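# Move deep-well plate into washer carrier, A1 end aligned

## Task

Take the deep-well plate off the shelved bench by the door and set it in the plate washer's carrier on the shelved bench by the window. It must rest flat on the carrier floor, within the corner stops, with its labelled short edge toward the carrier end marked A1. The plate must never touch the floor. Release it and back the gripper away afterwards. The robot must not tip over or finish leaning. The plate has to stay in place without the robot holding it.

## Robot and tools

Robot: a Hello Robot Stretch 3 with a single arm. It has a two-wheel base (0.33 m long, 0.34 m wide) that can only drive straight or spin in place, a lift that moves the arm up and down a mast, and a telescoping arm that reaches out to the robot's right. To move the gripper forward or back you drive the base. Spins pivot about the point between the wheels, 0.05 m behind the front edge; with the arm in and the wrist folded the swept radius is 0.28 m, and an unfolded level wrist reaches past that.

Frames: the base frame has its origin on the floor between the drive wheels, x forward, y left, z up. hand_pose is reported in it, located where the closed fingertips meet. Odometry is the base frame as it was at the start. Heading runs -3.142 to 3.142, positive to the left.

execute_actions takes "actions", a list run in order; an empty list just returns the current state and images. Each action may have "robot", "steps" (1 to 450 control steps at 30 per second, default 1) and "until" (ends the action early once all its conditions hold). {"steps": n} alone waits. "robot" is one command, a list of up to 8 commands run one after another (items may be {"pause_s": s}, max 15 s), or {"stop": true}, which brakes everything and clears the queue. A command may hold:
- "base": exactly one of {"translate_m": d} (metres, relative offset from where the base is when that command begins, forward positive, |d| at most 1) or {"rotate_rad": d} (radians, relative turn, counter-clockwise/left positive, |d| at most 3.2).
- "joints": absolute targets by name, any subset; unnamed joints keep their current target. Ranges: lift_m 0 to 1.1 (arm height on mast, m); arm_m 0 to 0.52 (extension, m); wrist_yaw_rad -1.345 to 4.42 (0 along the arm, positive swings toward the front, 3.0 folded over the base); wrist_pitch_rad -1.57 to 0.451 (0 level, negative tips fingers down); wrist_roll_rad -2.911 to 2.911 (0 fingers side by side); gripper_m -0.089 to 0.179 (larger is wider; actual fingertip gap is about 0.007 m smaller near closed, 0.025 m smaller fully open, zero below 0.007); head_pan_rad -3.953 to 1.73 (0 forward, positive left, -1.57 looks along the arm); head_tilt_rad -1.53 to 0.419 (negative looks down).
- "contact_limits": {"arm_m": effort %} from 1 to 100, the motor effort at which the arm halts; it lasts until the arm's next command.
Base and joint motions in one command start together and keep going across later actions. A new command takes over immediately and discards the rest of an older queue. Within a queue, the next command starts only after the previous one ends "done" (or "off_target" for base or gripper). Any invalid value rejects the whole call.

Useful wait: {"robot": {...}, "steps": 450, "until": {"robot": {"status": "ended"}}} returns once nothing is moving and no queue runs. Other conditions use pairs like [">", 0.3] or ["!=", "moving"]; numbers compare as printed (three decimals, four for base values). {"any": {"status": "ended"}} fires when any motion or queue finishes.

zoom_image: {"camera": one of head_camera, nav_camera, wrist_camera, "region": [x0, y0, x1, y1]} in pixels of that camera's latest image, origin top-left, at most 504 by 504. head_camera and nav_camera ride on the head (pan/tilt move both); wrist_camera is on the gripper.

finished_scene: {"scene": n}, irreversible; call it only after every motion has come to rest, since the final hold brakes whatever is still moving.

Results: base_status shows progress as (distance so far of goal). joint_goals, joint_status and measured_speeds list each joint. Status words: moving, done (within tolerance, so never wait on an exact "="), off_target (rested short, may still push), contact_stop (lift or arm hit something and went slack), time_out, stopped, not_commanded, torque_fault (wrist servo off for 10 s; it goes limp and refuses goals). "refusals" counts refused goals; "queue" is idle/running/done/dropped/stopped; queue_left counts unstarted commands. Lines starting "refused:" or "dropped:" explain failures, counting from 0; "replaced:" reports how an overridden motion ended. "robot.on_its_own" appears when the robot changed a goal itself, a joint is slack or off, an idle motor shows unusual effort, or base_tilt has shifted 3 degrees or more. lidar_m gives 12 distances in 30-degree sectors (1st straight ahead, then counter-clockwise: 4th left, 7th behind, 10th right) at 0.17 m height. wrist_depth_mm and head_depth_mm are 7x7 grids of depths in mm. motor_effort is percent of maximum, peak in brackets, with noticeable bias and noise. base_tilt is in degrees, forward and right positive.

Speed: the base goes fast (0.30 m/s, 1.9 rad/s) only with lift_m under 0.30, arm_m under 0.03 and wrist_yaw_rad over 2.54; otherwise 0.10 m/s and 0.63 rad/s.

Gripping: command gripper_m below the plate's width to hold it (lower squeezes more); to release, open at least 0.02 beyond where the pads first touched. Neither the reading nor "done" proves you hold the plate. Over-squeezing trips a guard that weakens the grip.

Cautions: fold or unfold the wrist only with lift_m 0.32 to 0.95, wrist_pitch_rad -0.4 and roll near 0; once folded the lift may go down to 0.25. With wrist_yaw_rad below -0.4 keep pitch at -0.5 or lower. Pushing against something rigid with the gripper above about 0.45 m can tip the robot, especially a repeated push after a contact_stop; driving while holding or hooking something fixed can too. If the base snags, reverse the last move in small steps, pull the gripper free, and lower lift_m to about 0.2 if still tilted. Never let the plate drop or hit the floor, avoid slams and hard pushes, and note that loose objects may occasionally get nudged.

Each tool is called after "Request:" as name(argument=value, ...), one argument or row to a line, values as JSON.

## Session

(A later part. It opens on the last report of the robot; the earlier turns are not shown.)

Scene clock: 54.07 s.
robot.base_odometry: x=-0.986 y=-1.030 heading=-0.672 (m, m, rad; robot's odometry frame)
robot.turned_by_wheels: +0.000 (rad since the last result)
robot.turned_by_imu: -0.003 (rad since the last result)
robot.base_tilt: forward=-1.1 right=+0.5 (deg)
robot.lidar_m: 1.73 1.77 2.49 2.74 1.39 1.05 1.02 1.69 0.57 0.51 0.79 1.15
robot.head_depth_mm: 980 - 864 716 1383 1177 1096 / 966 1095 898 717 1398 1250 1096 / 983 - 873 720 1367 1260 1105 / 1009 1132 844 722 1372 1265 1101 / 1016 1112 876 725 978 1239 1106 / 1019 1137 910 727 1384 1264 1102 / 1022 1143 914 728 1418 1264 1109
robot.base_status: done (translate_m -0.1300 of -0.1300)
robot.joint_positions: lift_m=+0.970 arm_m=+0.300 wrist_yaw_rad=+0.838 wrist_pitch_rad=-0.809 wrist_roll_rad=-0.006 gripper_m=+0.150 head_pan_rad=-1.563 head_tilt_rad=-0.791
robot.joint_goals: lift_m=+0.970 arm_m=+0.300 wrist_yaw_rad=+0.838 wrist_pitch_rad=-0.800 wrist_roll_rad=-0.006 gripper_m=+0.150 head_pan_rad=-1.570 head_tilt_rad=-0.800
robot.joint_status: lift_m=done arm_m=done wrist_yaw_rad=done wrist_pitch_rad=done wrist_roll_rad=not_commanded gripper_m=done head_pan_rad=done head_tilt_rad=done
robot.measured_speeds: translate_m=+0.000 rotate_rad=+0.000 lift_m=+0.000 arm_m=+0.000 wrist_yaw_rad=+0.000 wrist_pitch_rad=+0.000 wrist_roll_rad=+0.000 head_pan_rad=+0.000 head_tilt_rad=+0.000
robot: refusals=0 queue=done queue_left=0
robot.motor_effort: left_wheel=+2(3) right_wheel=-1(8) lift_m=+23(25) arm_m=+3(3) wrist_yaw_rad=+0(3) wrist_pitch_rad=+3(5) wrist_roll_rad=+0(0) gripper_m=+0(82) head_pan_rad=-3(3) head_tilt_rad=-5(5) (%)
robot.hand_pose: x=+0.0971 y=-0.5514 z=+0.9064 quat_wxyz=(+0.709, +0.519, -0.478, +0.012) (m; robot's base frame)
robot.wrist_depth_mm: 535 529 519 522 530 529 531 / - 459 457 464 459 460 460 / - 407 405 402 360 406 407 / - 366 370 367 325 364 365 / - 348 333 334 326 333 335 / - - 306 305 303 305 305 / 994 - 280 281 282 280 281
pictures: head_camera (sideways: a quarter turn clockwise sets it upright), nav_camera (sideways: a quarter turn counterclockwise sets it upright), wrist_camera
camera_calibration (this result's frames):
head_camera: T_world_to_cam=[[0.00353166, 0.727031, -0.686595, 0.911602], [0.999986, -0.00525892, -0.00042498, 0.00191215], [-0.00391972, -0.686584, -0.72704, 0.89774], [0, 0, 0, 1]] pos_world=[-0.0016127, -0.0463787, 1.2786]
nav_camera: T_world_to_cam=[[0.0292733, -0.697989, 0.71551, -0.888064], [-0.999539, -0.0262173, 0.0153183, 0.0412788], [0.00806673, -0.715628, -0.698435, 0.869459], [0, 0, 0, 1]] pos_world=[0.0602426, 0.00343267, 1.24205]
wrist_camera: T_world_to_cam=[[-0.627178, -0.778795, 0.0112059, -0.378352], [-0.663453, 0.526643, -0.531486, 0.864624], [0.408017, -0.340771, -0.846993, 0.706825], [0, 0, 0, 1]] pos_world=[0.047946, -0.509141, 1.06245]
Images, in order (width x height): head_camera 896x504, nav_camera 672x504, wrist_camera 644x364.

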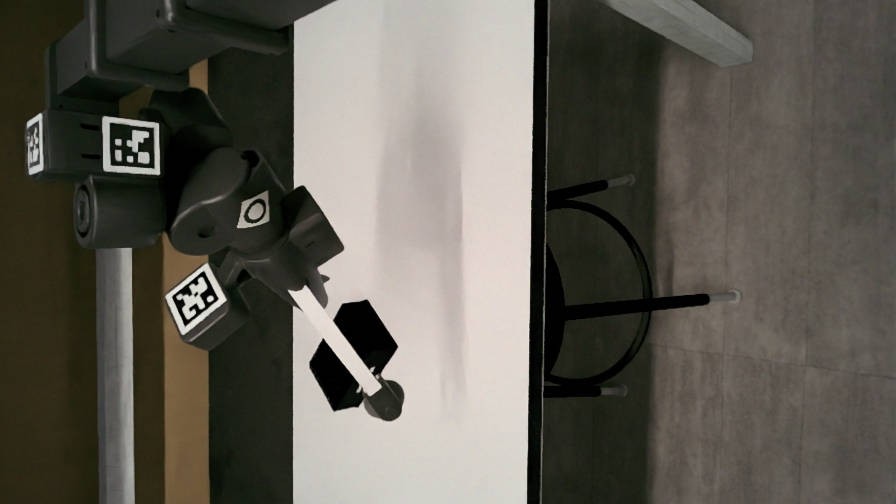

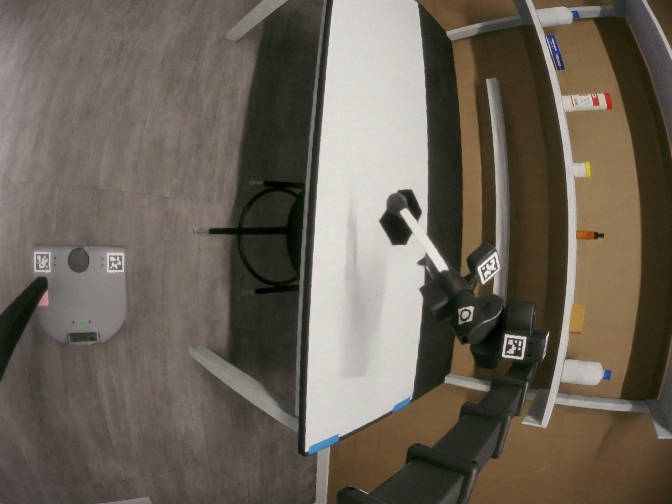

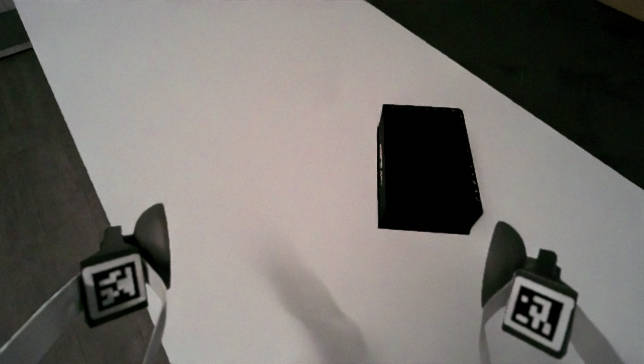

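Request:
execute_actions(
  actions=[
    {"robot":[{"joints":{"arm_m":0.458,"lift_m":0.91},"base":{"translate_m":0.04}}],"steps":450,"until":{"robot":{"status":"ended"}}},
  ],
)

Scene clock: 58.57 s.
robot.base_odometry: x=-0.954 y=-1.055 heading=-0.672 (m, m, rad; robot's odometry frame)
robot.turned_by_wheels: +0.000 (rad since the last result)
robot.turned_by_imu: -0.001 (rad since the last result)
robot.base_tilt: forward=-1.1 right=+0.6 (deg)
robot.lidar_m: 1.69 1.72 2.45 2.75 1.45 1.09 1.06 1.69 0.59 0.50 0.77 1.12
robot.head_depth_mm: 1017 1134 - 716 1390 1204 1096 / 1003 - 866 718 1395 1251 1099 / 1002 - 899 721 1369 1259 1101 / 1009 1137 870 723 1095 1236 1102 / 1010 1115 837 724 1375 1264 1102 / 1019 1146 909 726 1408 1268 1106 / 1026 1142 912 728 1409 1270 1105
robot.base_status: done (translate_m +0.0400 of +0.0400)
robot.joint_positions: lift_m=+0.910 arm_m=+0.458 wrist_yaw_rad=+0.838 wrist_pitch_rad=-0.809 wrist_roll_rad=-0.006 gripper_m=+0.150 head_pan_rad=-1.563 head_tilt_rad=-0.791
robot.joint_goals: lift_m=+0.910 arm_m=+0.458 wrist_yaw_rad=+0.838 wrist_pitch_rad=-0.800 wrist_roll_rad=-0.006 gripper_m=+0.150 head_pan_rad=-1.570 head_tilt_rad=-0.800
robot.joint_status: lift_m=done arm_m=done wrist_yaw_rad=done wrist_pitch_rad=done wrist_roll_rad=not_commanded gripper_m=done head_pan_rad=done head_tilt_rad=done
robot.measured_speeds: translate_m=+0.000 rotate_rad=+0.000 lift_m=+0.000 arm_m=+0.000 wrist_yaw_rad=+0.000 wrist_pitch_rad=+0.000 wrist_roll_rad=+0.000 head_pan_rad=+0.000 head_tilt_rad=+0.000
robot: refusals=0 queue=done queue_left=0
robot.motor_effort: left_wheel=+1(6) right_wheel=-1(5) lift_m=+15(22) arm_m=+3(3) wrist_yaw_rad=-1(0) wrist_pitch_rad=+3(3) wrist_roll_rad=+0(0) gripper_m=+0(0) head_pan_rad=-3(2) head_tilt_rad=-5(6) (%)
robot.hand_pose: x=+0.0970 y=-0.7093 z=+0.8469 quat_wxyz=(+0.709, +0.519, -0.478, +0.012) (m; robot's base frame)
robot.wrist_depth_mm: 419 418 417 423 424 420 419 / 362 367 372 364 367 363 369 / 324 325 325 325 325 328 325 / 293 293 292 249 292 294 293 / 266 270 265 229 260 271 266 / 246 - 240 208 239 244 245 / 222 225 223 206 221 222 224
pictures: head_camera (sideways: a quarter turn clockwise sets it upright), nav_camera (sideways: a quarter turn counterclockwise sets it upright), wrist_camera
camera_calibration (this result's frames):
head_camera: T_world_to_cam=[[0.00353331, 0.727031, -0.686595, 0.911602], [0.999986, -0.00526119, -0.00042498, 0.00191215], [-0.00392128, -0.686584, -0.72704, 0.89774], [0, 0, 0, 1]] pos_world=[-0.00161281, -0.0463787, 1.2786]
nav_camera: T_world_to_cam=[[0.0292717, -0.697989, 0.71551, -0.888064], [-0.999539, -0.026215, 0.0153183, 0.0412788], [0.00806511, -0.715628, -0.698435, 0.869459], [0, 0, 0, 1]] pos_world=[0.0602427, 0.00343255, 1.24205]
wrist_camera: T_world_to_cam=[[-0.627219, -0.778763, 0.0111784, -0.500691], [-0.663621, 0.52686, -0.53106, 0.915894], [0.407681, -0.340509, -0.84726, 0.603018], [0, 0, 0, 1]] pos_world=[0.0479251, -0.667135, 1.0029]
Images, in order (width x height): head_camera 896x504, nav_camera 672x504, wrist_camera 644x364.

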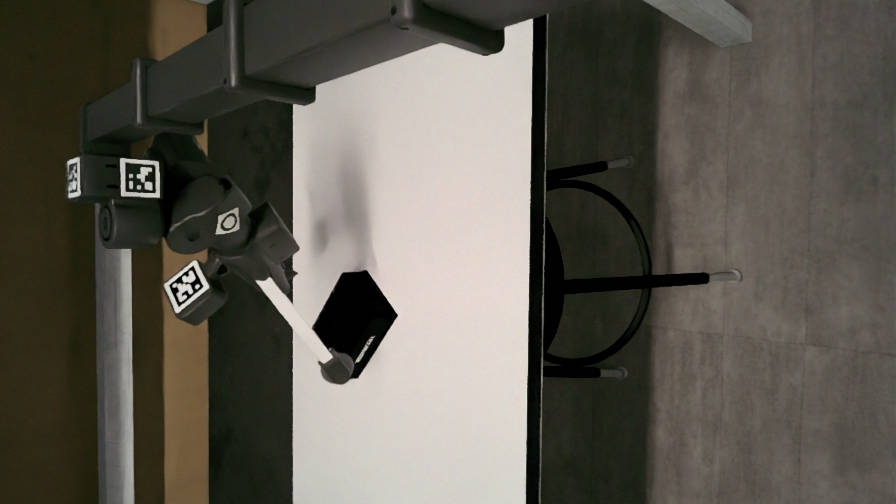

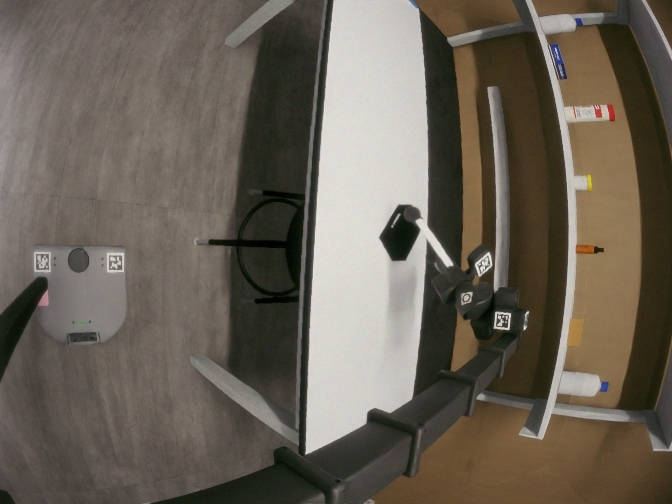

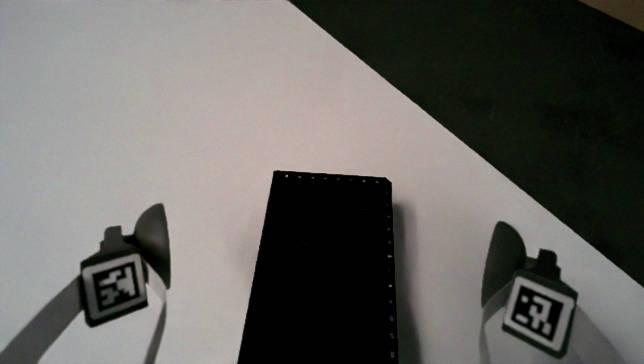

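Request:
execute_actions(
  actions=[
    {"robot":[{"joints":{"arm_m":0.467,"lift_m":0.838},"base":{"translate_m":0.007}},{"joints":{"gripper_m":0.115}}],"steps":450,"until":{"robot":{"status":"ended"}}},
  ],
)

Request:
zoom_image(
  camera="head_camera",
  region=[250, 220, 450, 420],
)

Scene clock: 66.90 s.
robot.base_odometry: x=-0.949 y=-1.060 heading=-0.672 (m, m, rad; robot's odometry frame)
robot.turned_by_wheels: +0.000 (rad since the last result)
robot.turned_by_imu: -0.001 (rad since the last result)
robot.base_tilt: forward=-1.2 right=+0.6 (deg)
robot.lidar_m: 1.69 1.71 2.44 2.76 1.46 1.09 1.07 1.69 0.60 0.50 0.77 1.11
robot.head_depth_mm: 1019 1120 926 - - 1225 1079 / 1016 1124 - 698 1398 1262 1096 / 1005 1117 869 720 1372 1255 1096 / 1010 1132 842 723 1005 1234 1104 / 1015 1138 839 724 1382 1263 1105 / 1020 1139 910 727 1381 1265 1107 / 1027 1145 914 729 1414 1266 1109
robot.base_status: done (translate_m +0.0070 of +0.0070)
robot.joint_positions: lift_m=+0.838 arm_m=+0.467 wrist_yaw_rad=+0.838 wrist_pitch_rad=-0.801 wrist_roll_rad=-0.006 gripper_m=+0.115 head_pan_rad=-1.563 head_tilt_rad=-0.791
robot.joint_goals: lift_m=+0.838 arm_m=+0.467 wrist_yaw_rad=+0.838 wrist_pitch_rad=-0.800 wrist_roll_rad=-0.006 gripper_m=+0.115 head_pan_rad=-1.570 head_tilt_rad=-0.800
robot.joint_status: lift_m=done arm_m=done wrist_yaw_rad=done wrist_pitch_rad=done wrist_roll_rad=not_commanded gripper_m=done head_pan_rad=done head_tilt_rad=done
robot.measured_speeds: translate_m=+0.000 rotate_rad=+0.000 lift_m=+0.000 arm_m=+0.000 wrist_yaw_rad=+0.000 wrist_pitch_rad=+0.000 wrist_roll_rad=+0.000 head_pan_rad=+0.000 head_tilt_rad=+0.000
robot: refusals=0 queue=done queue_left=0
robot.motor_effort: left_wheel=+2(5) right_wheel=-1(7) lift_m=+15(17) arm_m=+4(3) wrist_yaw_rad=+0(0) wrist_pitch_rad=+0(3) wrist_roll_rad=+0(0) gripper_m=-2(83) head_pan_rad=-2(2) head_tilt_rad=-5(5) (%)
robot.hand_pose: x=+0.0982 y=-0.7194 z=+0.7762 quat_wxyz=(+0.709, +0.517, -0.480, +0.015) (m; robot's base frame)
robot.wrist_depth_mm: 301 299 300 303 301 300 302 / 261 262 261 260 261 264 262 / 229 231 225 178 230 233 232 / 207 207 199 164 168 208 207 / 188 191 147 150 153 191 189 / 172 - 134 141 140 - 172 / - 159 131 126 129 156 159
pictures: head_camera (sideways: a quarter turn clockwise sets it upright), nav_camera (sideways: a quarter turn counterclockwise sets it upright), wrist_camera
camera_calibration (this result's frames):
head_camera: T_world_to_cam=[[0.00353331, 0.727031, -0.686595, 0.911602], [0.999986, -0.00526119, -0.000424979, 0.00191215], [-0.00392128, -0.686584, -0.72704, 0.89774], [0, 0, 0, 1]] pos_world=[-0.00161281, -0.0463787, 1.2786]
nav_camera: T_world_to_cam=[[0.0292717, -0.697989, 0.71551, -0.888064], [-0.999539, -0.026215, 0.0153183, 0.0412788], [0.00806511, -0.715628, -0.698435, 0.869459], [0, 0, 0, 1]] pos_world=[0.0602427, 0.00343254, 1.24205]
wrist_camera: T_world_to_cam=[[-0.627291, -0.778698, 0.0116329, -0.5073], [-0.660305, 0.52388, -0.538096, 0.887525], [0.41292, -0.345224, -0.842803, 0.531834], [0, 0, 0, 1]] pos_world=[0.0482083, -0.676388, 0.931707]
Images, in order (width x height): head_camera 896x504, nav_camera 672x504, wrist_camera 644x364.

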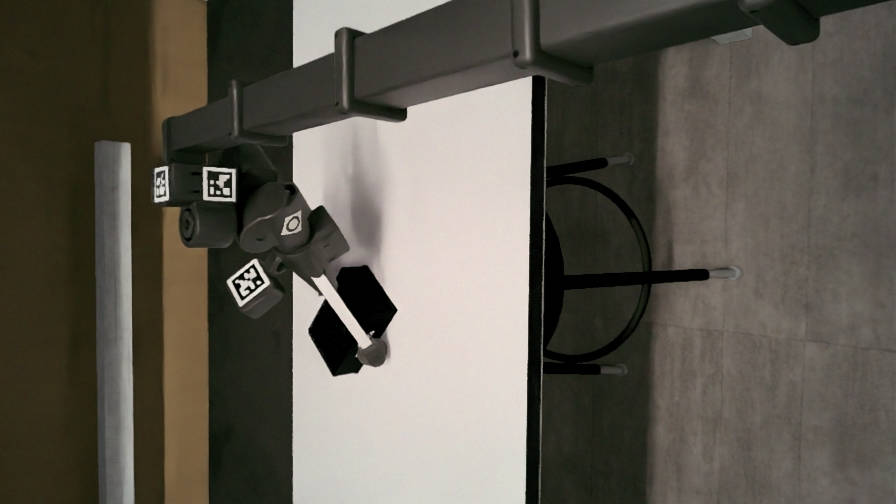

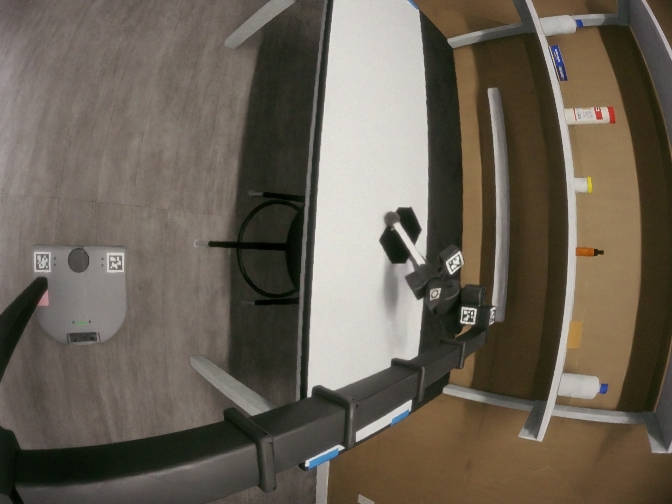

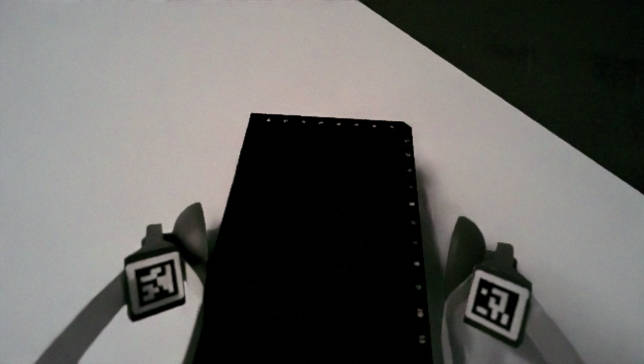

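Region (250, 220, 450, 420) of head_camera's 896x504 image, scaled by 2.520, with more detail than that image has.

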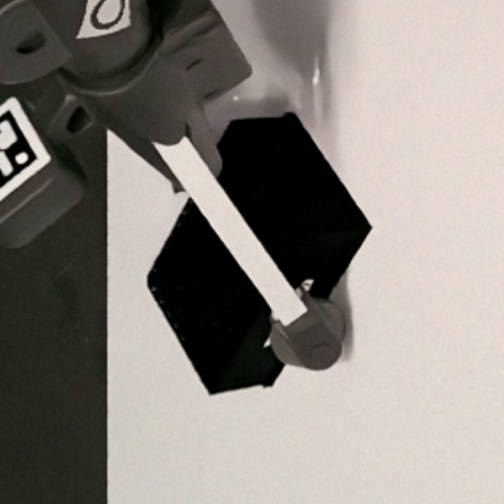

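Request:
execute_actions(
  actions=[
    {"robot":[{"joints":{"arm_m":0.464,"lift_m":0.846},"base":{"translate_m":-0.007}},{"joints":{"gripper_m":0.04}}],"steps":450,"until":{"robot":{"status":"ended"}}},
  ],
)

Request:
zoom_image(
  camera="head_camera",
  region=[250, 220, 450, 420],
)

Scene clock: 74.07 s.
robot.base_odometry: x=-0.954 y=-1.055 heading=-0.672 (m, m, rad; robot's odometry frame)
robot.turned_by_wheels: +0.000 (rad since the last result)
robot.turned_by_imu: -0.001 (rad since the last result)
robot.base_tilt: forward=-1.2 right=+0.6 (deg)
robot.lidar_m: 1.70 1.72 2.44 2.75 1.45 1.09 1.06 1.69 0.59 0.50 0.77 1.11
robot.head_depth_mm: 1019 1125 928 - - 1223 1075 / 1019 1127 866 699 1397 1256 1097 / 1005 1107 867 720 1372 1258 1100 / 1010 1134 841 723 1093 1233 1100 / 1012 1139 905 725 1372 1264 1102 / 1020 1141 912 727 1408 1267 1105 / 1022 1142 916 729 1406 1267 1106
robot.base_status: done (translate_m -0.0070 of -0.0070)
robot.joint_positions: lift_m=+0.846 arm_m=+0.464 wrist_yaw_rad=+0.838 wrist_pitch_rad=-0.813 wrist_roll_rad=-0.006 gripper_m=+0.041 head_pan_rad=-1.563 head_tilt_rad=-0.791
robot.joint_goals: lift_m=+0.846 arm_m=+0.464 wrist_yaw_rad=+0.838 wrist_pitch_rad=-0.800 wrist_roll_rad=-0.006 gripper_m=+0.040 head_pan_rad=-1.570 head_tilt_rad=-0.800
robot.joint_status: lift_m=done arm_m=done wrist_yaw_rad=done wrist_pitch_rad=done wrist_roll_rad=not_commanded gripper_m=done head_pan_rad=done head_tilt_rad=done
robot.measured_speeds: translate_m=+0.000 rotate_rad=+0.000 lift_m=+0.000 arm_m=+0.000 wrist_yaw_rad=+0.000 wrist_pitch_rad=+0.000 wrist_roll_rad=+0.000 head_pan_rad=+0.000 head_tilt_rad=+0.000
robot: refusals=0 queue=done queue_left=0
robot.motor_effort: left_wheel=+2(4) right_wheel=-1(10) lift_m=+23(25) arm_m=-5(6) wrist_yaw_rad=-1(0) wrist_pitch_rad=+5(5) wrist_roll_rad=+0(0) gripper_m=-24(97) head_pan_rad=-3(2) head_tilt_rad=-5(5) (%)
robot.hand_pose: x=+0.0964 y=-0.7154 z=+0.7817 quat_wxyz=(+0.709, +0.520, -0.477, +0.010) (m; robot's base frame)
robot.wrist_depth_mm: 302 304 307 304 305 302 305 / 265 266 266 265 264 267 266 / 237 235 229 179 225 234 237 / 212 212 204 165 172 211 212 / 193 194 148 157 150 193 191 / 177 180 138 146 138 177 176 / 163 163 136 143 145 161 163
pictures: head_camera (sideways: a quarter turn clockwise sets it upright), nav_camera (sideways: a quarter turn counterclockwise sets it upright), wrist_camera
camera_calibration (this result's frames):
head_camera: T_world_to_cam=[[0.00353348, 0.727031, -0.686595, 0.911602], [0.999986, -0.00526142, -0.00042498, 0.00191215], [-0.00392144, -0.686584, -0.72704, 0.89774], [0, 0, 0, 1]] pos_world=[-0.00161282, -0.0463787, 1.2786]
nav_camera: T_world_to_cam=[[0.0292715, -0.697989, 0.71551, -0.888064], [-0.999539, -0.0262148, 0.0153183, 0.0412788], [0.00806494, -0.715628, -0.698435, 0.869459], [0, 0, 0, 1]] pos_world=[0.0602427, 0.00343253, 1.24205]
wrist_camera: T_world_to_cam=[[-0.627185, -0.778793, 0.0109576, -0.504975], [-0.665219, 0.528297, -0.527623, 0.882619], [0.40512, -0.338207, -0.849408, 0.549557], [0, 0, 0, 1]] pos_world=[0.0477854, -0.673692, 0.938022]
Images, in order (width x height): head_camera 896x504, nav_camera 672x504, wrist_camera 644x364.

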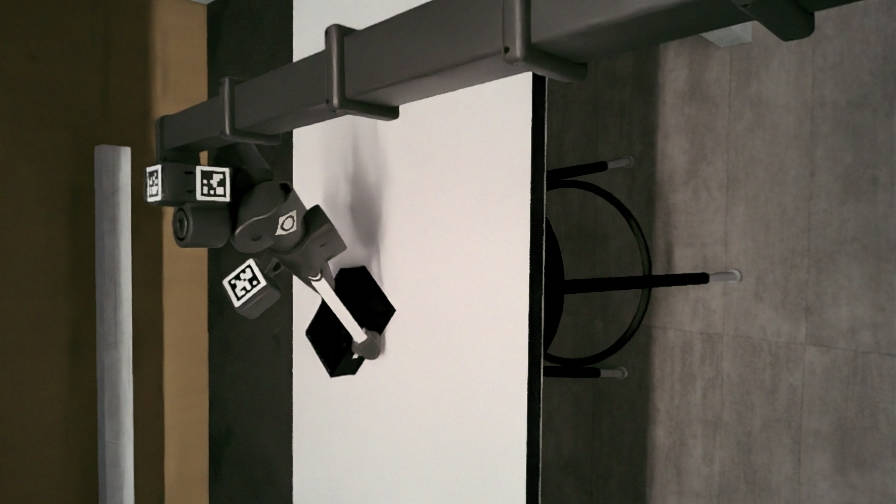

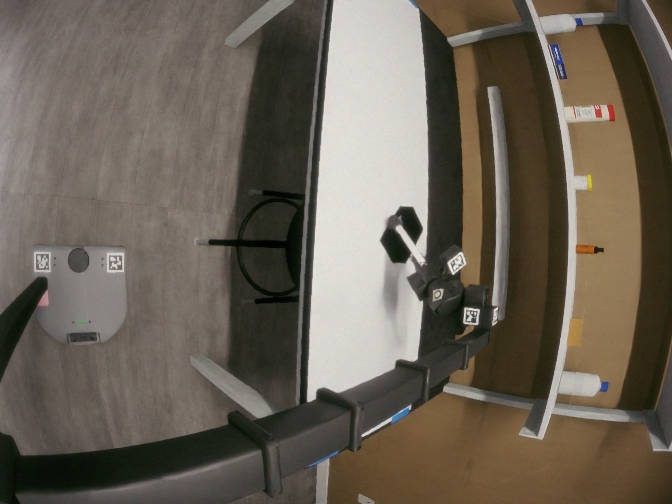

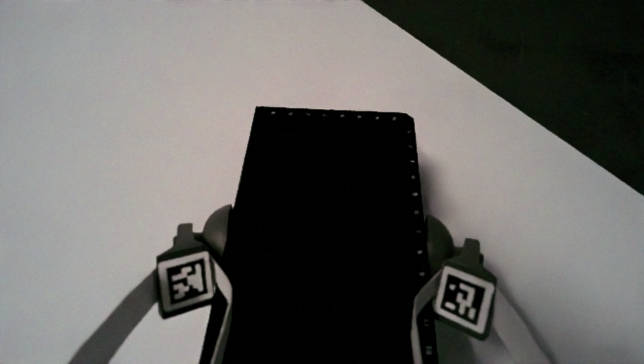

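Region (250, 220, 450, 420) of head_camera's 896x504 image, scaled by 2.520, with more detail than that image has.

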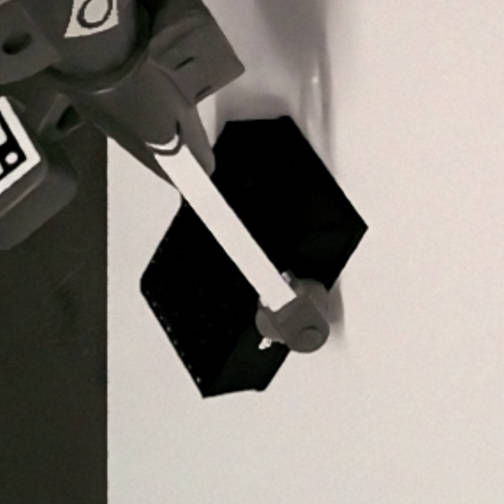

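Request:
execute_actions(
  actions=[
    {"robot":[{"joints":{"gripper_m":0.02}},{"joints":{"lift_m":0.90}},{"joints":{"wrist_yaw_rad":2.0,"arm_m":0.35}}],"steps":450,"until":{"robot":{"status":"ended"}}},
  ],
)

Scene clock: 79.03 s.
robot.base_odometry: x=-0.954 y=-1.055 heading=-0.672 (m, m, rad; robot's odometry frame)
robot.turned_by_wheels: +0.000 (rad since the last result)
robot.turned_by_imu: -0.001 (rad since the last result)
robot.base_tilt: forward=-1.1 right=+0.6 (deg)
robot.lidar_m: 1.70 1.72 2.44 2.75 1.45 1.09 1.06 1.69 0.59 0.51 0.77 1.11
robot.head_depth_mm: 1018 1120 - 687 1393 1203 1094 / 1022 1104 881 716 1398 1257 1101 / 1005 - 871 720 1369 1256 1099 / 1007 1136 - 713 1095 1232 1104 / 1013 1141 978 685 1406 1264 1105 / 1022 1138 910 591 1407 1271 1103 / 1026 1144 916 730 1414 1270 1110
robot.base_status: done (translate_m -0.0070 of -0.0070)
robot.joint_positions: lift_m=+0.900 arm_m=+0.350 wrist_yaw_rad=+1.998 wrist_pitch_rad=-0.814 wrist_roll_rad=-0.006 gripper_m=+0.035 head_pan_rad=-1.563 head_tilt_rad=-0.791
robot.joint_goals: lift_m=+0.900 arm_m=+0.350 wrist_yaw_rad=+2.000 wrist_pitch_rad=-0.800 wrist_roll_rad=-0.006 gripper_m=+0.034 head_pan_rad=-1.570 head_tilt_rad=-0.800
robot.joint_status: lift_m=done arm_m=done wrist_yaw_rad=done wrist_pitch_rad=done wrist_roll_rad=not_commanded gripper_m=done head_pan_rad=done head_tilt_rad=done
robot.measured_speeds: translate_m=+0.000 rotate_rad=+0.000 lift_m=+0.000 arm_m=+0.000 wrist_yaw_rad=+0.000 wrist_pitch_rad=+0.000 wrist_roll_rad=+0.000 head_pan_rad=+0.000 head_tilt_rad=+0.000
robot: refusals=0 queue=done queue_left=0
robot.on_its_own: gripper_m is held at +0.034, not at your +0.020, by its stall guard, which is still easing
robot.motor_effort: left_wheel=+2(2) right_wheel=-1(1) lift_m=+24(25) arm_m=-4(4) wrist_yaw_rad=+3(2) wrist_pitch_rad=+5(5) wrist_roll_rad=+0(0) gripper_m=-26(100) head_pan_rad=-3(3) head_tilt_rad=-5(6) (%)
robot.hand_pose: x=+0.1229 y=-0.4299 z=+0.8356 quat_wxyz=(+0.588, +0.696, -0.114, +0.397) (m; robot's base frame)
robot.wrist_depth_mm: - - - - - 415 395 / - - - - - 347 347 / - - - 175 296 308 309 / - - - 166 171 277 279 / - - 149 156 150 253 254 / - - 139 145 140 233 231 / 917 - 128 149 143 212 215
pictures: head_camera (sideways: a quarter turn clockwise sets it upright), nav_camera (sideways: a quarter turn counterclockwise sets it upright), wrist_camera
camera_calibration (this result's frames):
head_camera: T_world_to_cam=[[0.00353348, 0.727031, -0.686595, 0.911602], [0.999986, -0.00526142, -0.000424979, 0.00191215], [-0.00392144, -0.686584, -0.72704, 0.89774], [0, 0, 0, 1]] pos_world=[-0.00161282, -0.0463787, 1.2786]
nav_camera: T_world_to_cam=[[0.0292715, -0.697989, 0.71551, -0.888064], [-0.999539, -0.0262148, 0.0153183, 0.0412788], [0.00806494, -0.715628, -0.698435, 0.869459], [0, 0, 0, 1]] pos_world=[0.0602427, 0.00343253, 1.24205]
wrist_camera: T_world_to_cam=[[0.462859, -0.886365, 0.0109318, -0.446742], [-0.750598, -0.398462, -0.527096, 0.389473], [0.471555, 0.235766, -0.849735, 0.919992], [0, 0, 0, 1]] pos_world=[0.0652888, -0.457688, 0.991923]
Images, in order (width x height): head_camera 896x504, nav_camera 672x504, wrist_camera 644x364.

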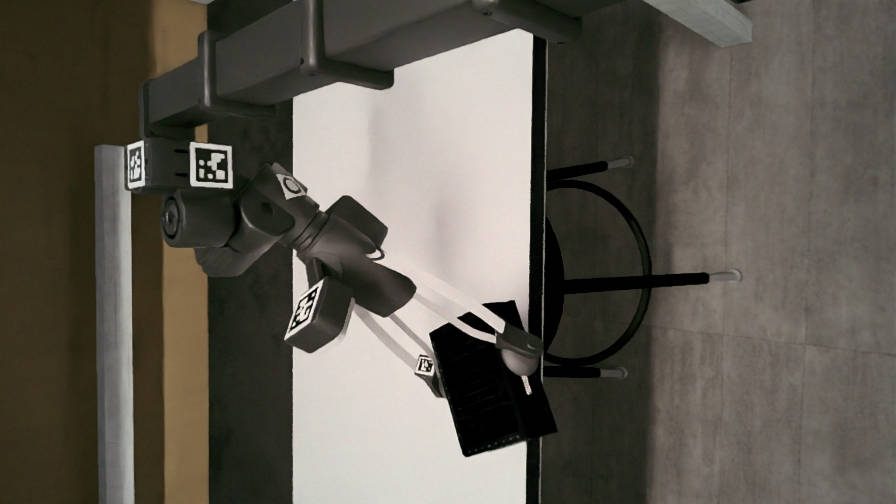

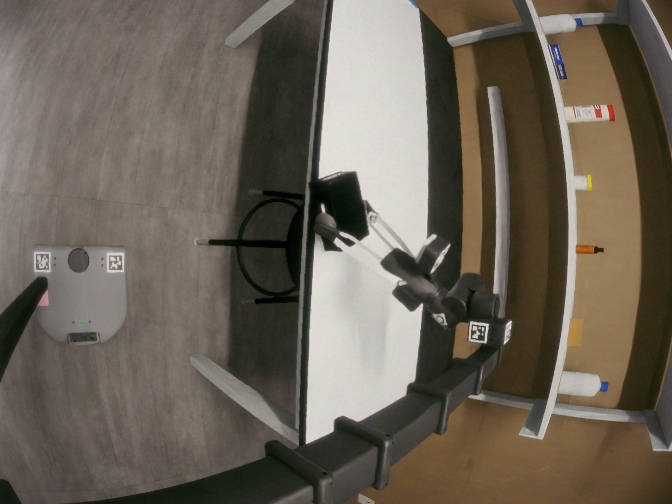

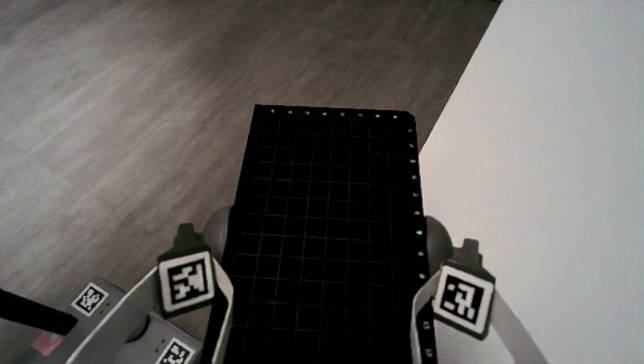

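Request:
execute_actions(
  actions=[
    {"robot":{"joints":{"gripper_m":0.048,"wrist_yaw_rad":2.6,"arm_m":0.5}},"steps":450,"until":{"robot":{"status":"ended"}}},
    {"steps":30},
  ],
)

Scene clock: 83.33 s.
robot.base_odometry: x=-0.954 y=-1.055 heading=-0.672 (m, m, rad; robot's odometry frame)
robot.turned_by_wheels: +0.000 (rad since the last result)
robot.turned_by_imu: -0.001 (rad since the last result)
robot.base_tilt: forward=-1.1 right=+0.6 (deg)
robot.lidar_m: 1.69 1.72 2.44 2.75 1.45 1.09 1.06 1.69 0.59 0.50 0.77 1.11
robot.head_depth_mm: 1018 1132 - - 1392 1202 1095 / 1001 - 864 719 1398 1252 1101 / 1001 1134 901 720 1362 1259 1095 / 1008 - 844 683 1094 1237 1102 / 1013 1140 908 610 1374 1261 1106 / 1020 1139 911 725 1410 1267 1108 / 1023 1145 913 730 1412 1269 1109
robot.base_status: done (translate_m -0.0070 of -0.0070)
robot.joint_positions: lift_m=+0.900 arm_m=+0.500 wrist_yaw_rad=+2.597 wrist_pitch_rad=-0.814 wrist_roll_rad=-0.006 gripper_m=+0.049 head_pan_rad=-1.563 head_tilt_rad=-0.791
robot.joint_goals: lift_m=+0.900 arm_m=+0.500 wrist_yaw_rad=+2.600 wrist_pitch_rad=-0.800 wrist_roll_rad=-0.006 gripper_m=+0.048 head_pan_rad=-1.570 head_tilt_rad=-0.800
robot.joint_status: lift_m=done arm_m=done wrist_yaw_rad=done wrist_pitch_rad=done wrist_roll_rad=not_commanded gripper_m=done head_pan_rad=done head_tilt_rad=done
robot.measured_speeds: translate_m=+0.000 rotate_rad=+0.000 lift_m=+0.000 arm_m=+0.000 wrist_yaw_rad=+0.000 wrist_pitch_rad=+0.000 wrist_roll_rad=+0.000 head_pan_rad=+0.000 head_tilt_rad=+0.000
robot: refusals=0 queue=done queue_left=0
robot.motor_effort: left_wheel=+2(2) right_wheel=-1(1) lift_m=+24(25) arm_m=+4(5) wrist_yaw_rad=+3(4) wrist_pitch_rad=+5(5) wrist_roll_rad=+0(0) gripper_m=-20(25) head_pan_rad=-2(2) head_tilt_rad=-6(5) (%)
robot.hand_pose: x=+0.0608 y=-0.5092 z=+0.8355 quat_wxyz=(+0.444, +0.699, +0.097, +0.552) (m; robot's base frame)
robot.wrist_depth_mm: - - - - - - - / - - - - - - - / - - - 178 299 307 311 / - - 164 166 172 277 278 / - - 148 156 151 254 250 / - 236 139 146 138 232 232 / 216 215 137 146 144 210 214
pictures: head_camera (sideways: a quarter turn clockwise sets it upright), nav_camera (sideways: a quarter turn counterclockwise sets it upright), wrist_camera
camera_calibration (this result's frames):
head_camera: T_world_to_cam=[[0.00353331, 0.727031, -0.686595, 0.911602], [0.999986, -0.00526119, -0.000424979, 0.00191215], [-0.00392128, -0.686584, -0.72704, 0.89774], [0, 0, 0, 1]] pos_world=[-0.00161281, -0.0463787, 1.2786]
nav_camera: T_world_to_cam=[[0.0292717, -0.697989, 0.71551, -0.888064], [-0.999539, -0.026215, 0.0153183, 0.0412788], [0.00806511, -0.715628, -0.698435, 0.869459], [0, 0, 0, 1]] pos_world=[0.0602427, 0.00343254, 1.24205]
wrist_camera: T_world_to_cam=[[0.882415, -0.470345, 0.010917, -0.301917], [-0.39472, -0.752763, -0.526825, 0.108933], [0.256008, 0.460569, -0.849904, 1.09566], [0, 0, 0, 1]] pos_world=[0.0289162, -0.564633, 0.991892]
Images, in order (width x height): head_camera 896x504, nav_camera 672x504, wrist_camera 644x364.

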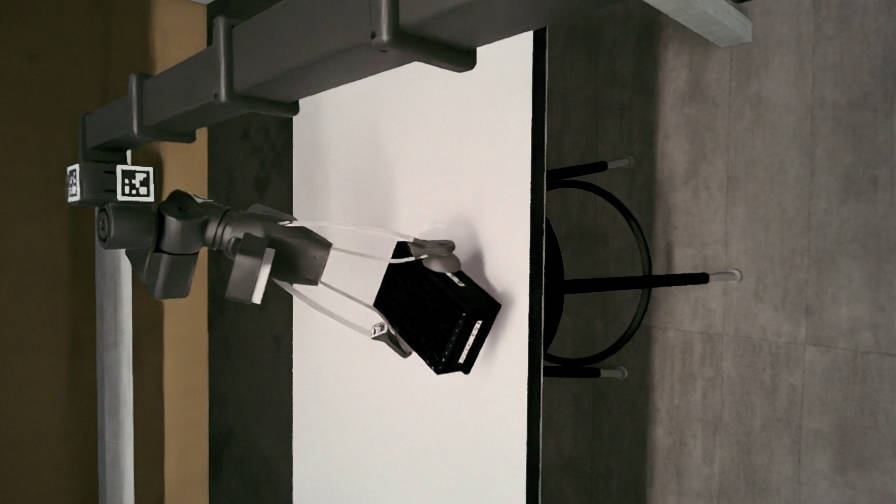

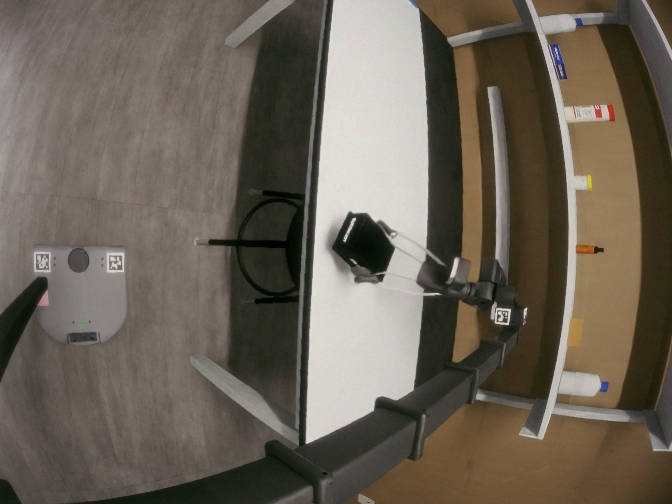

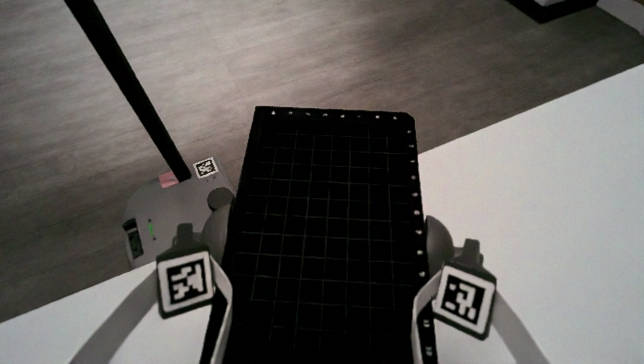

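Request:
execute_actions(
  actions=[
    {"robot":[{"joints":{"arm_m":0.02,"head_tilt_rad":-1.3}},{"joints":{"lift_m":0.29},"base":{"rotate_rad":1.409}}],"steps":450,"until":{"robot":{"status":"ended"}}},
  ],
)

Scene clock: 99.03 s.
robot.base_odometry: x=-0.954 y=-1.055 heading=+0.737 (m, m, rad; robot's odometry frame)
robot.turned_by_wheels: +1.409 (rad since the last result)
robot.turned_by_imu: +1.417 (rad since the last result)
robot.base_tilt: forward=-1.1 right=+0.6 (deg)
robot.lidar_m: 2.75 1.74 1.15 1.06 1.07 0.59 0.72 0.51 1.11 2.06 1.70 2.08
robot.head_depth_mm: 1540 1466 1370 1295 1222 1169 1098 / 1563 1459 1376 1292 1239 - 1096 / 1575 1464 1380 1303 - - 1091 / 1577 1477 1384 1308 1122 1138 1107 / 1582 1473 1380 1305 1226 1158 1109 / 1584 1473 1384 1311 1235 1166 1110 / 1585 1483 1386 1310 1235 1178 1113
robot.base_status: done (rotate_rad +1.4089 of +1.4090)
robot.joint_positions: lift_m=+0.290 arm_m=+0.020 wrist_yaw_rad=+2.598 wrist_pitch_rad=-0.815 wrist_roll_rad=-0.006 gripper_m=+0.049 head_pan_rad=-1.563 head_tilt_rad=-1.285
robot.joint_goals: lift_m=+0.290 arm_m=+0.020 wrist_yaw_rad=+2.600 wrist_pitch_rad=-0.800 wrist_roll_rad=-0.006 gripper_m=+0.048 head_pan_rad=-1.570 head_tilt_rad=-1.300
robot.joint_status: lift_m=done arm_m=done wrist_yaw_rad=done wrist_pitch_rad=done wrist_roll_rad=not_commanded gripper_m=done head_pan_rad=done head_tilt_rad=done
robot.measured_speeds: translate_m=+0.000 rotate_rad=+0.000 lift_m=+0.000 arm_m=+0.000 wrist_yaw_rad=+0.000 wrist_pitch_rad=+0.000 wrist_roll_rad=+0.000 head_pan_rad=+0.000 head_tilt_rad=+0.000
robot: refusals=0 queue=done queue_left=0
robot.motor_effort: left_wheel=-1(5) right_wheel=+4(8) lift_m=+16(24) arm_m=-5(6) wrist_yaw_rad=+2(2) wrist_pitch_rad=+5(5) wrist_roll_rad=+0(0) gripper_m=-20(20) head_pan_rad=-3(3) head_tilt_rad=-9(44) (%)
robot.hand_pose: x=+0.0606 y=-0.0299 z=+0.2260 quat_wxyz=(+0.444, +0.699, +0.097, +0.552) (m; robot's base frame)
robot.wrist_depth_mm: 661 668 665 656 672 665 661 / 596 582 567 572 580 581 570 / - 529 507 178 499 518 517 / - - 162 165 172 467 472 / - - 148 156 151 436 417 / - - 139 146 139 389 385 / - - 127 146 145 354 364
pictures: head_camera (sideways: a quarter turn clockwise sets it upright), nav_camera (sideways: a quarter turn counterclockwise sets it upright), wrist_camera
camera_calibration (this result's frames):
head_camera: T_world_to_cam=[[0.00176009, 0.965671, -0.259761, 0.355612], [0.999973, -0.00355096, -0.00642519, 0.0097216], [-0.00712703, -0.259743, -0.965651, 1.20785], [0, 0, 0, 1]] pos_world=[-0.00173886, -0.0296389, 1.2588]
nav_camera: T_world_to_cam=[[0.0311738, -0.953784, 0.298872, -0.345328], [-0.999502, -0.0312233, 0.00461057, 0.0552254], [0.00493429, -0.298867, -0.954282, 1.20202], [0, 0, 0, 1]] pos_world=[0.0600319, 0.0316013, 1.25002]
wrist_camera: T_world_to_cam=[[0.882725, -0.469763, 0.0109084, -0.0697205], [-0.394298, -0.753148, -0.52659, 0.148482], [0.255588, 0.460533, -0.850049, 0.356954], [0, 0, 0, 1]] pos_world=[0.0288571, -0.0853122, 0.382378]
Images, in order (width x height): head_camera 896x504, nav_camera 672x504, wrist_camera 644x364.

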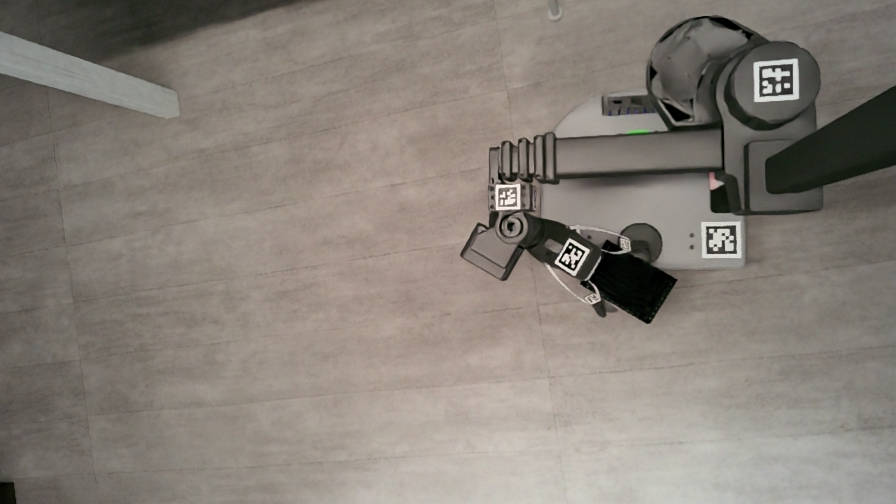

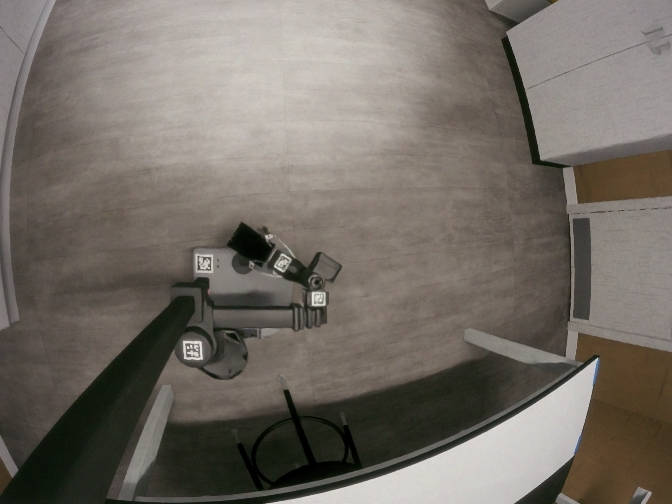

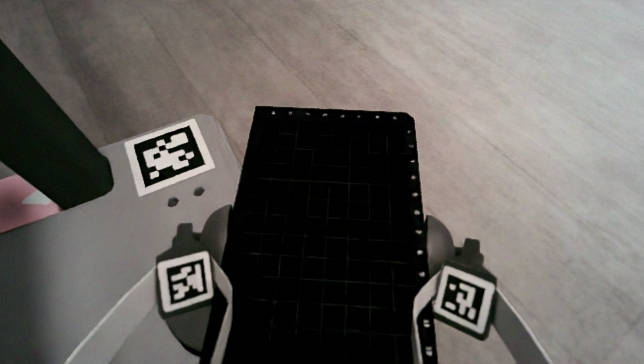

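Request:
execute_actions(
  actions=[
    {"robot":[{"base":{"translate_m":1.0},"joints":{"head_tilt_rad":-0.7}},{"base":{"translate_m":1.0}},{"base":{"translate_m":0.28}},{"base":{"rotate_rad":1.725},"joints":{"lift_m":1.0}}],"steps":450,"until":{"robot":{"status":"ended"}}},
    {"steps":200,"until":{"robot":{"status":"ended"}}},
  ],
)

Scene clock: 120.60 s.
robot.base_odometry: x=+0.734 y=+0.477 heading=+2.462 (m, m, rad; robot's odometry frame)
robot.turned_by_wheels: +1.725 (rad since the last result)
robot.turned_by_imu: +1.752 (rad since the last result)
robot.base_tilt: forward=-1.2 right=+0.6 (deg)
robot.lidar_m: 1.95 1.47 1.97 2.77 1.87 1.40 1.33 0.90 1.17 1.13 1.18 0.79
robot.head_depth_mm: 1026 1105 - - 1437 1301 1121 / 1032 741 747 - - 1279 1128 / 1034 746 727 - - - - / 1040 752 749 - - - - / 1042 1084 786 - 1487 1334 - / 1044 1143 1059 832 707 1323 1187 / 1048 1185 1064 805 709 1317 1135
robot.base_status: done (rotate_rad +1.7249 of +1.7250)
robot.joint_positions: lift_m=+1.000 arm_m=+0.020 wrist_yaw_rad=+2.598 wrist_pitch_rad=-0.816 wrist_roll_rad=-0.006 gripper_m=+0.049 head_pan_rad=-1.563 head_tilt_rad=-0.704
robot.joint_goals: lift_m=+1.000 arm_m=+0.020 wrist_yaw_rad=+2.600 wrist_pitch_rad=-0.800 wrist_roll_rad=-0.006 gripper_m=+0.048 head_pan_rad=-1.570 head_tilt_rad=-0.700
robot.joint_status: lift_m=done arm_m=done wrist_yaw_rad=done wrist_pitch_rad=done wrist_roll_rad=not_commanded gripper_m=done head_pan_rad=done head_tilt_rad=done
robot.measured_speeds: translate_m=+0.000 rotate_rad=+0.000 lift_m=+0.000 arm_m=+0.000 wrist_yaw_rad=+0.000 wrist_pitch_rad=+0.000 wrist_roll_rad=+0.000 head_pan_rad=+0.000 head_tilt_rad=+0.000
robot: refusals=0 queue=done queue_left=0
robot.motor_effort: left_wheel=-1(8) right_wheel=+3(9) lift_m=+24(25) arm_m=-5(6) wrist_yaw_rad=+2(2) wrist_pitch_rad=+5(5) wrist_roll_rad=+0(0) gripper_m=-20(20) head_pan_rad=-2(3) head_tilt_rad=+2(38) (%)
robot.hand_pose: x=+0.0605 y=-0.0301 z=+0.9353 quat_wxyz=(+0.445, +0.699, +0.098, +0.552) (m; robot's base frame)
robot.wrist_depth_mm: - - - - - - - / - - - - - - - / - - - 179 - - - / - - - 166 171 - - / - - 148 157 151 - - / - - 140 146 140 - - / - - 136 146 143 - -
pictures: head_camera (sideways: a quarter turn clockwise sets it upright), nav_camera (sideways: a quarter turn counterclockwise sets it upright), wrist_camera
camera_calibration (this result's frames):
head_camera: T_world_to_cam=[[0.00409682, 0.665358, -0.746513, 0.989685], [0.999985, -0.00540227, 0.000672883, 0.000482849], [-0.00358516, -0.746505, -0.66537, 0.817529], [0, 0, 0, 1]] pos_world=[-0.00160643, -0.0482026, 1.28277]
nav_camera: T_world_to_cam=[[0.0286951, -0.633944, 0.772847, -0.96279], [-0.999553, -0.0246782, 0.0168698, 0.0392573], [0.00837797, -0.772985, -0.634368, 0.786125], [0, 0, 0, 1]] pos_world=[0.060281, -0.00172308, 1.24212]
wrist_camera: T_world_to_cam=[[0.882735, -0.469746, 0.0108549, -0.0773955], [-0.394595, -0.753659, -0.525636, 0.520914], [0.255097, 0.459714, -0.85064, 0.960579], [0, 0, 0, 1]] pos_world=[0.0288295, -0.0853562, 1.09176]
Images, in order (width x height): head_camera 896x504, nav_camera 672x504, wrist_camera 644x364.

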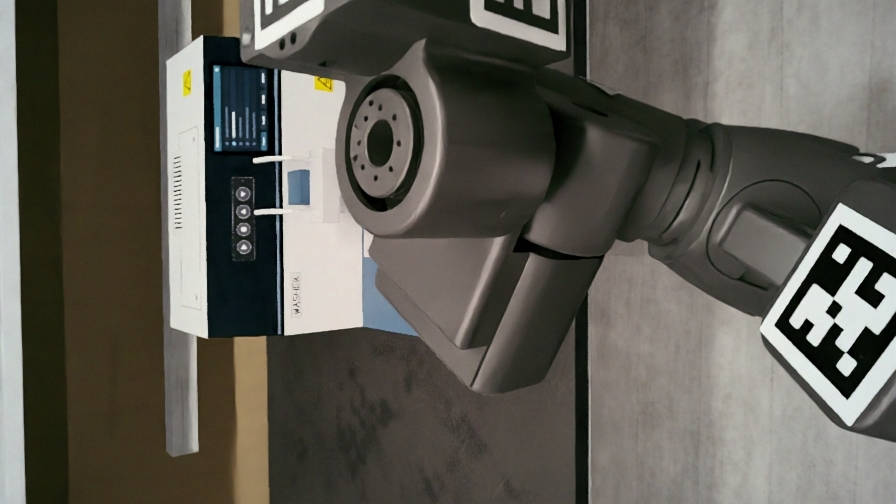

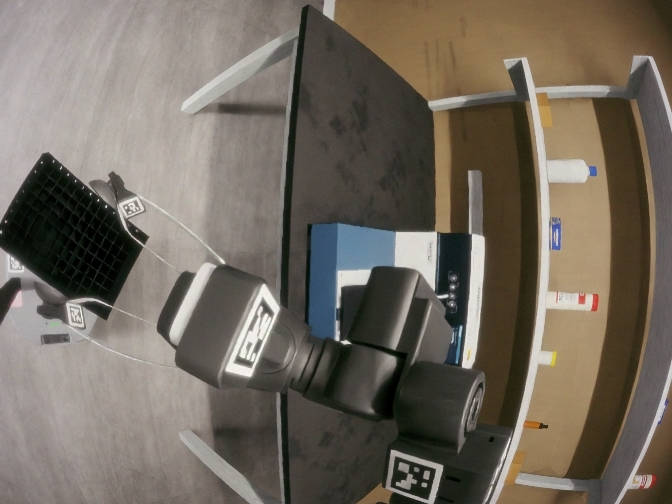

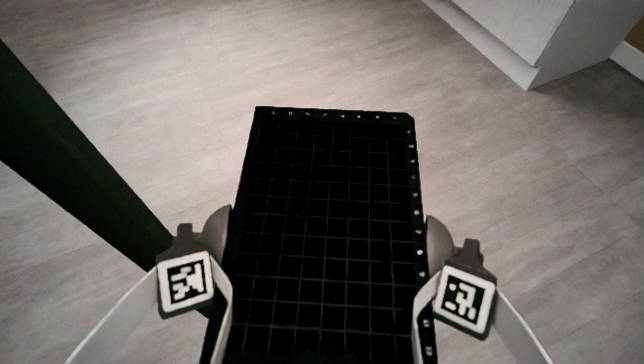

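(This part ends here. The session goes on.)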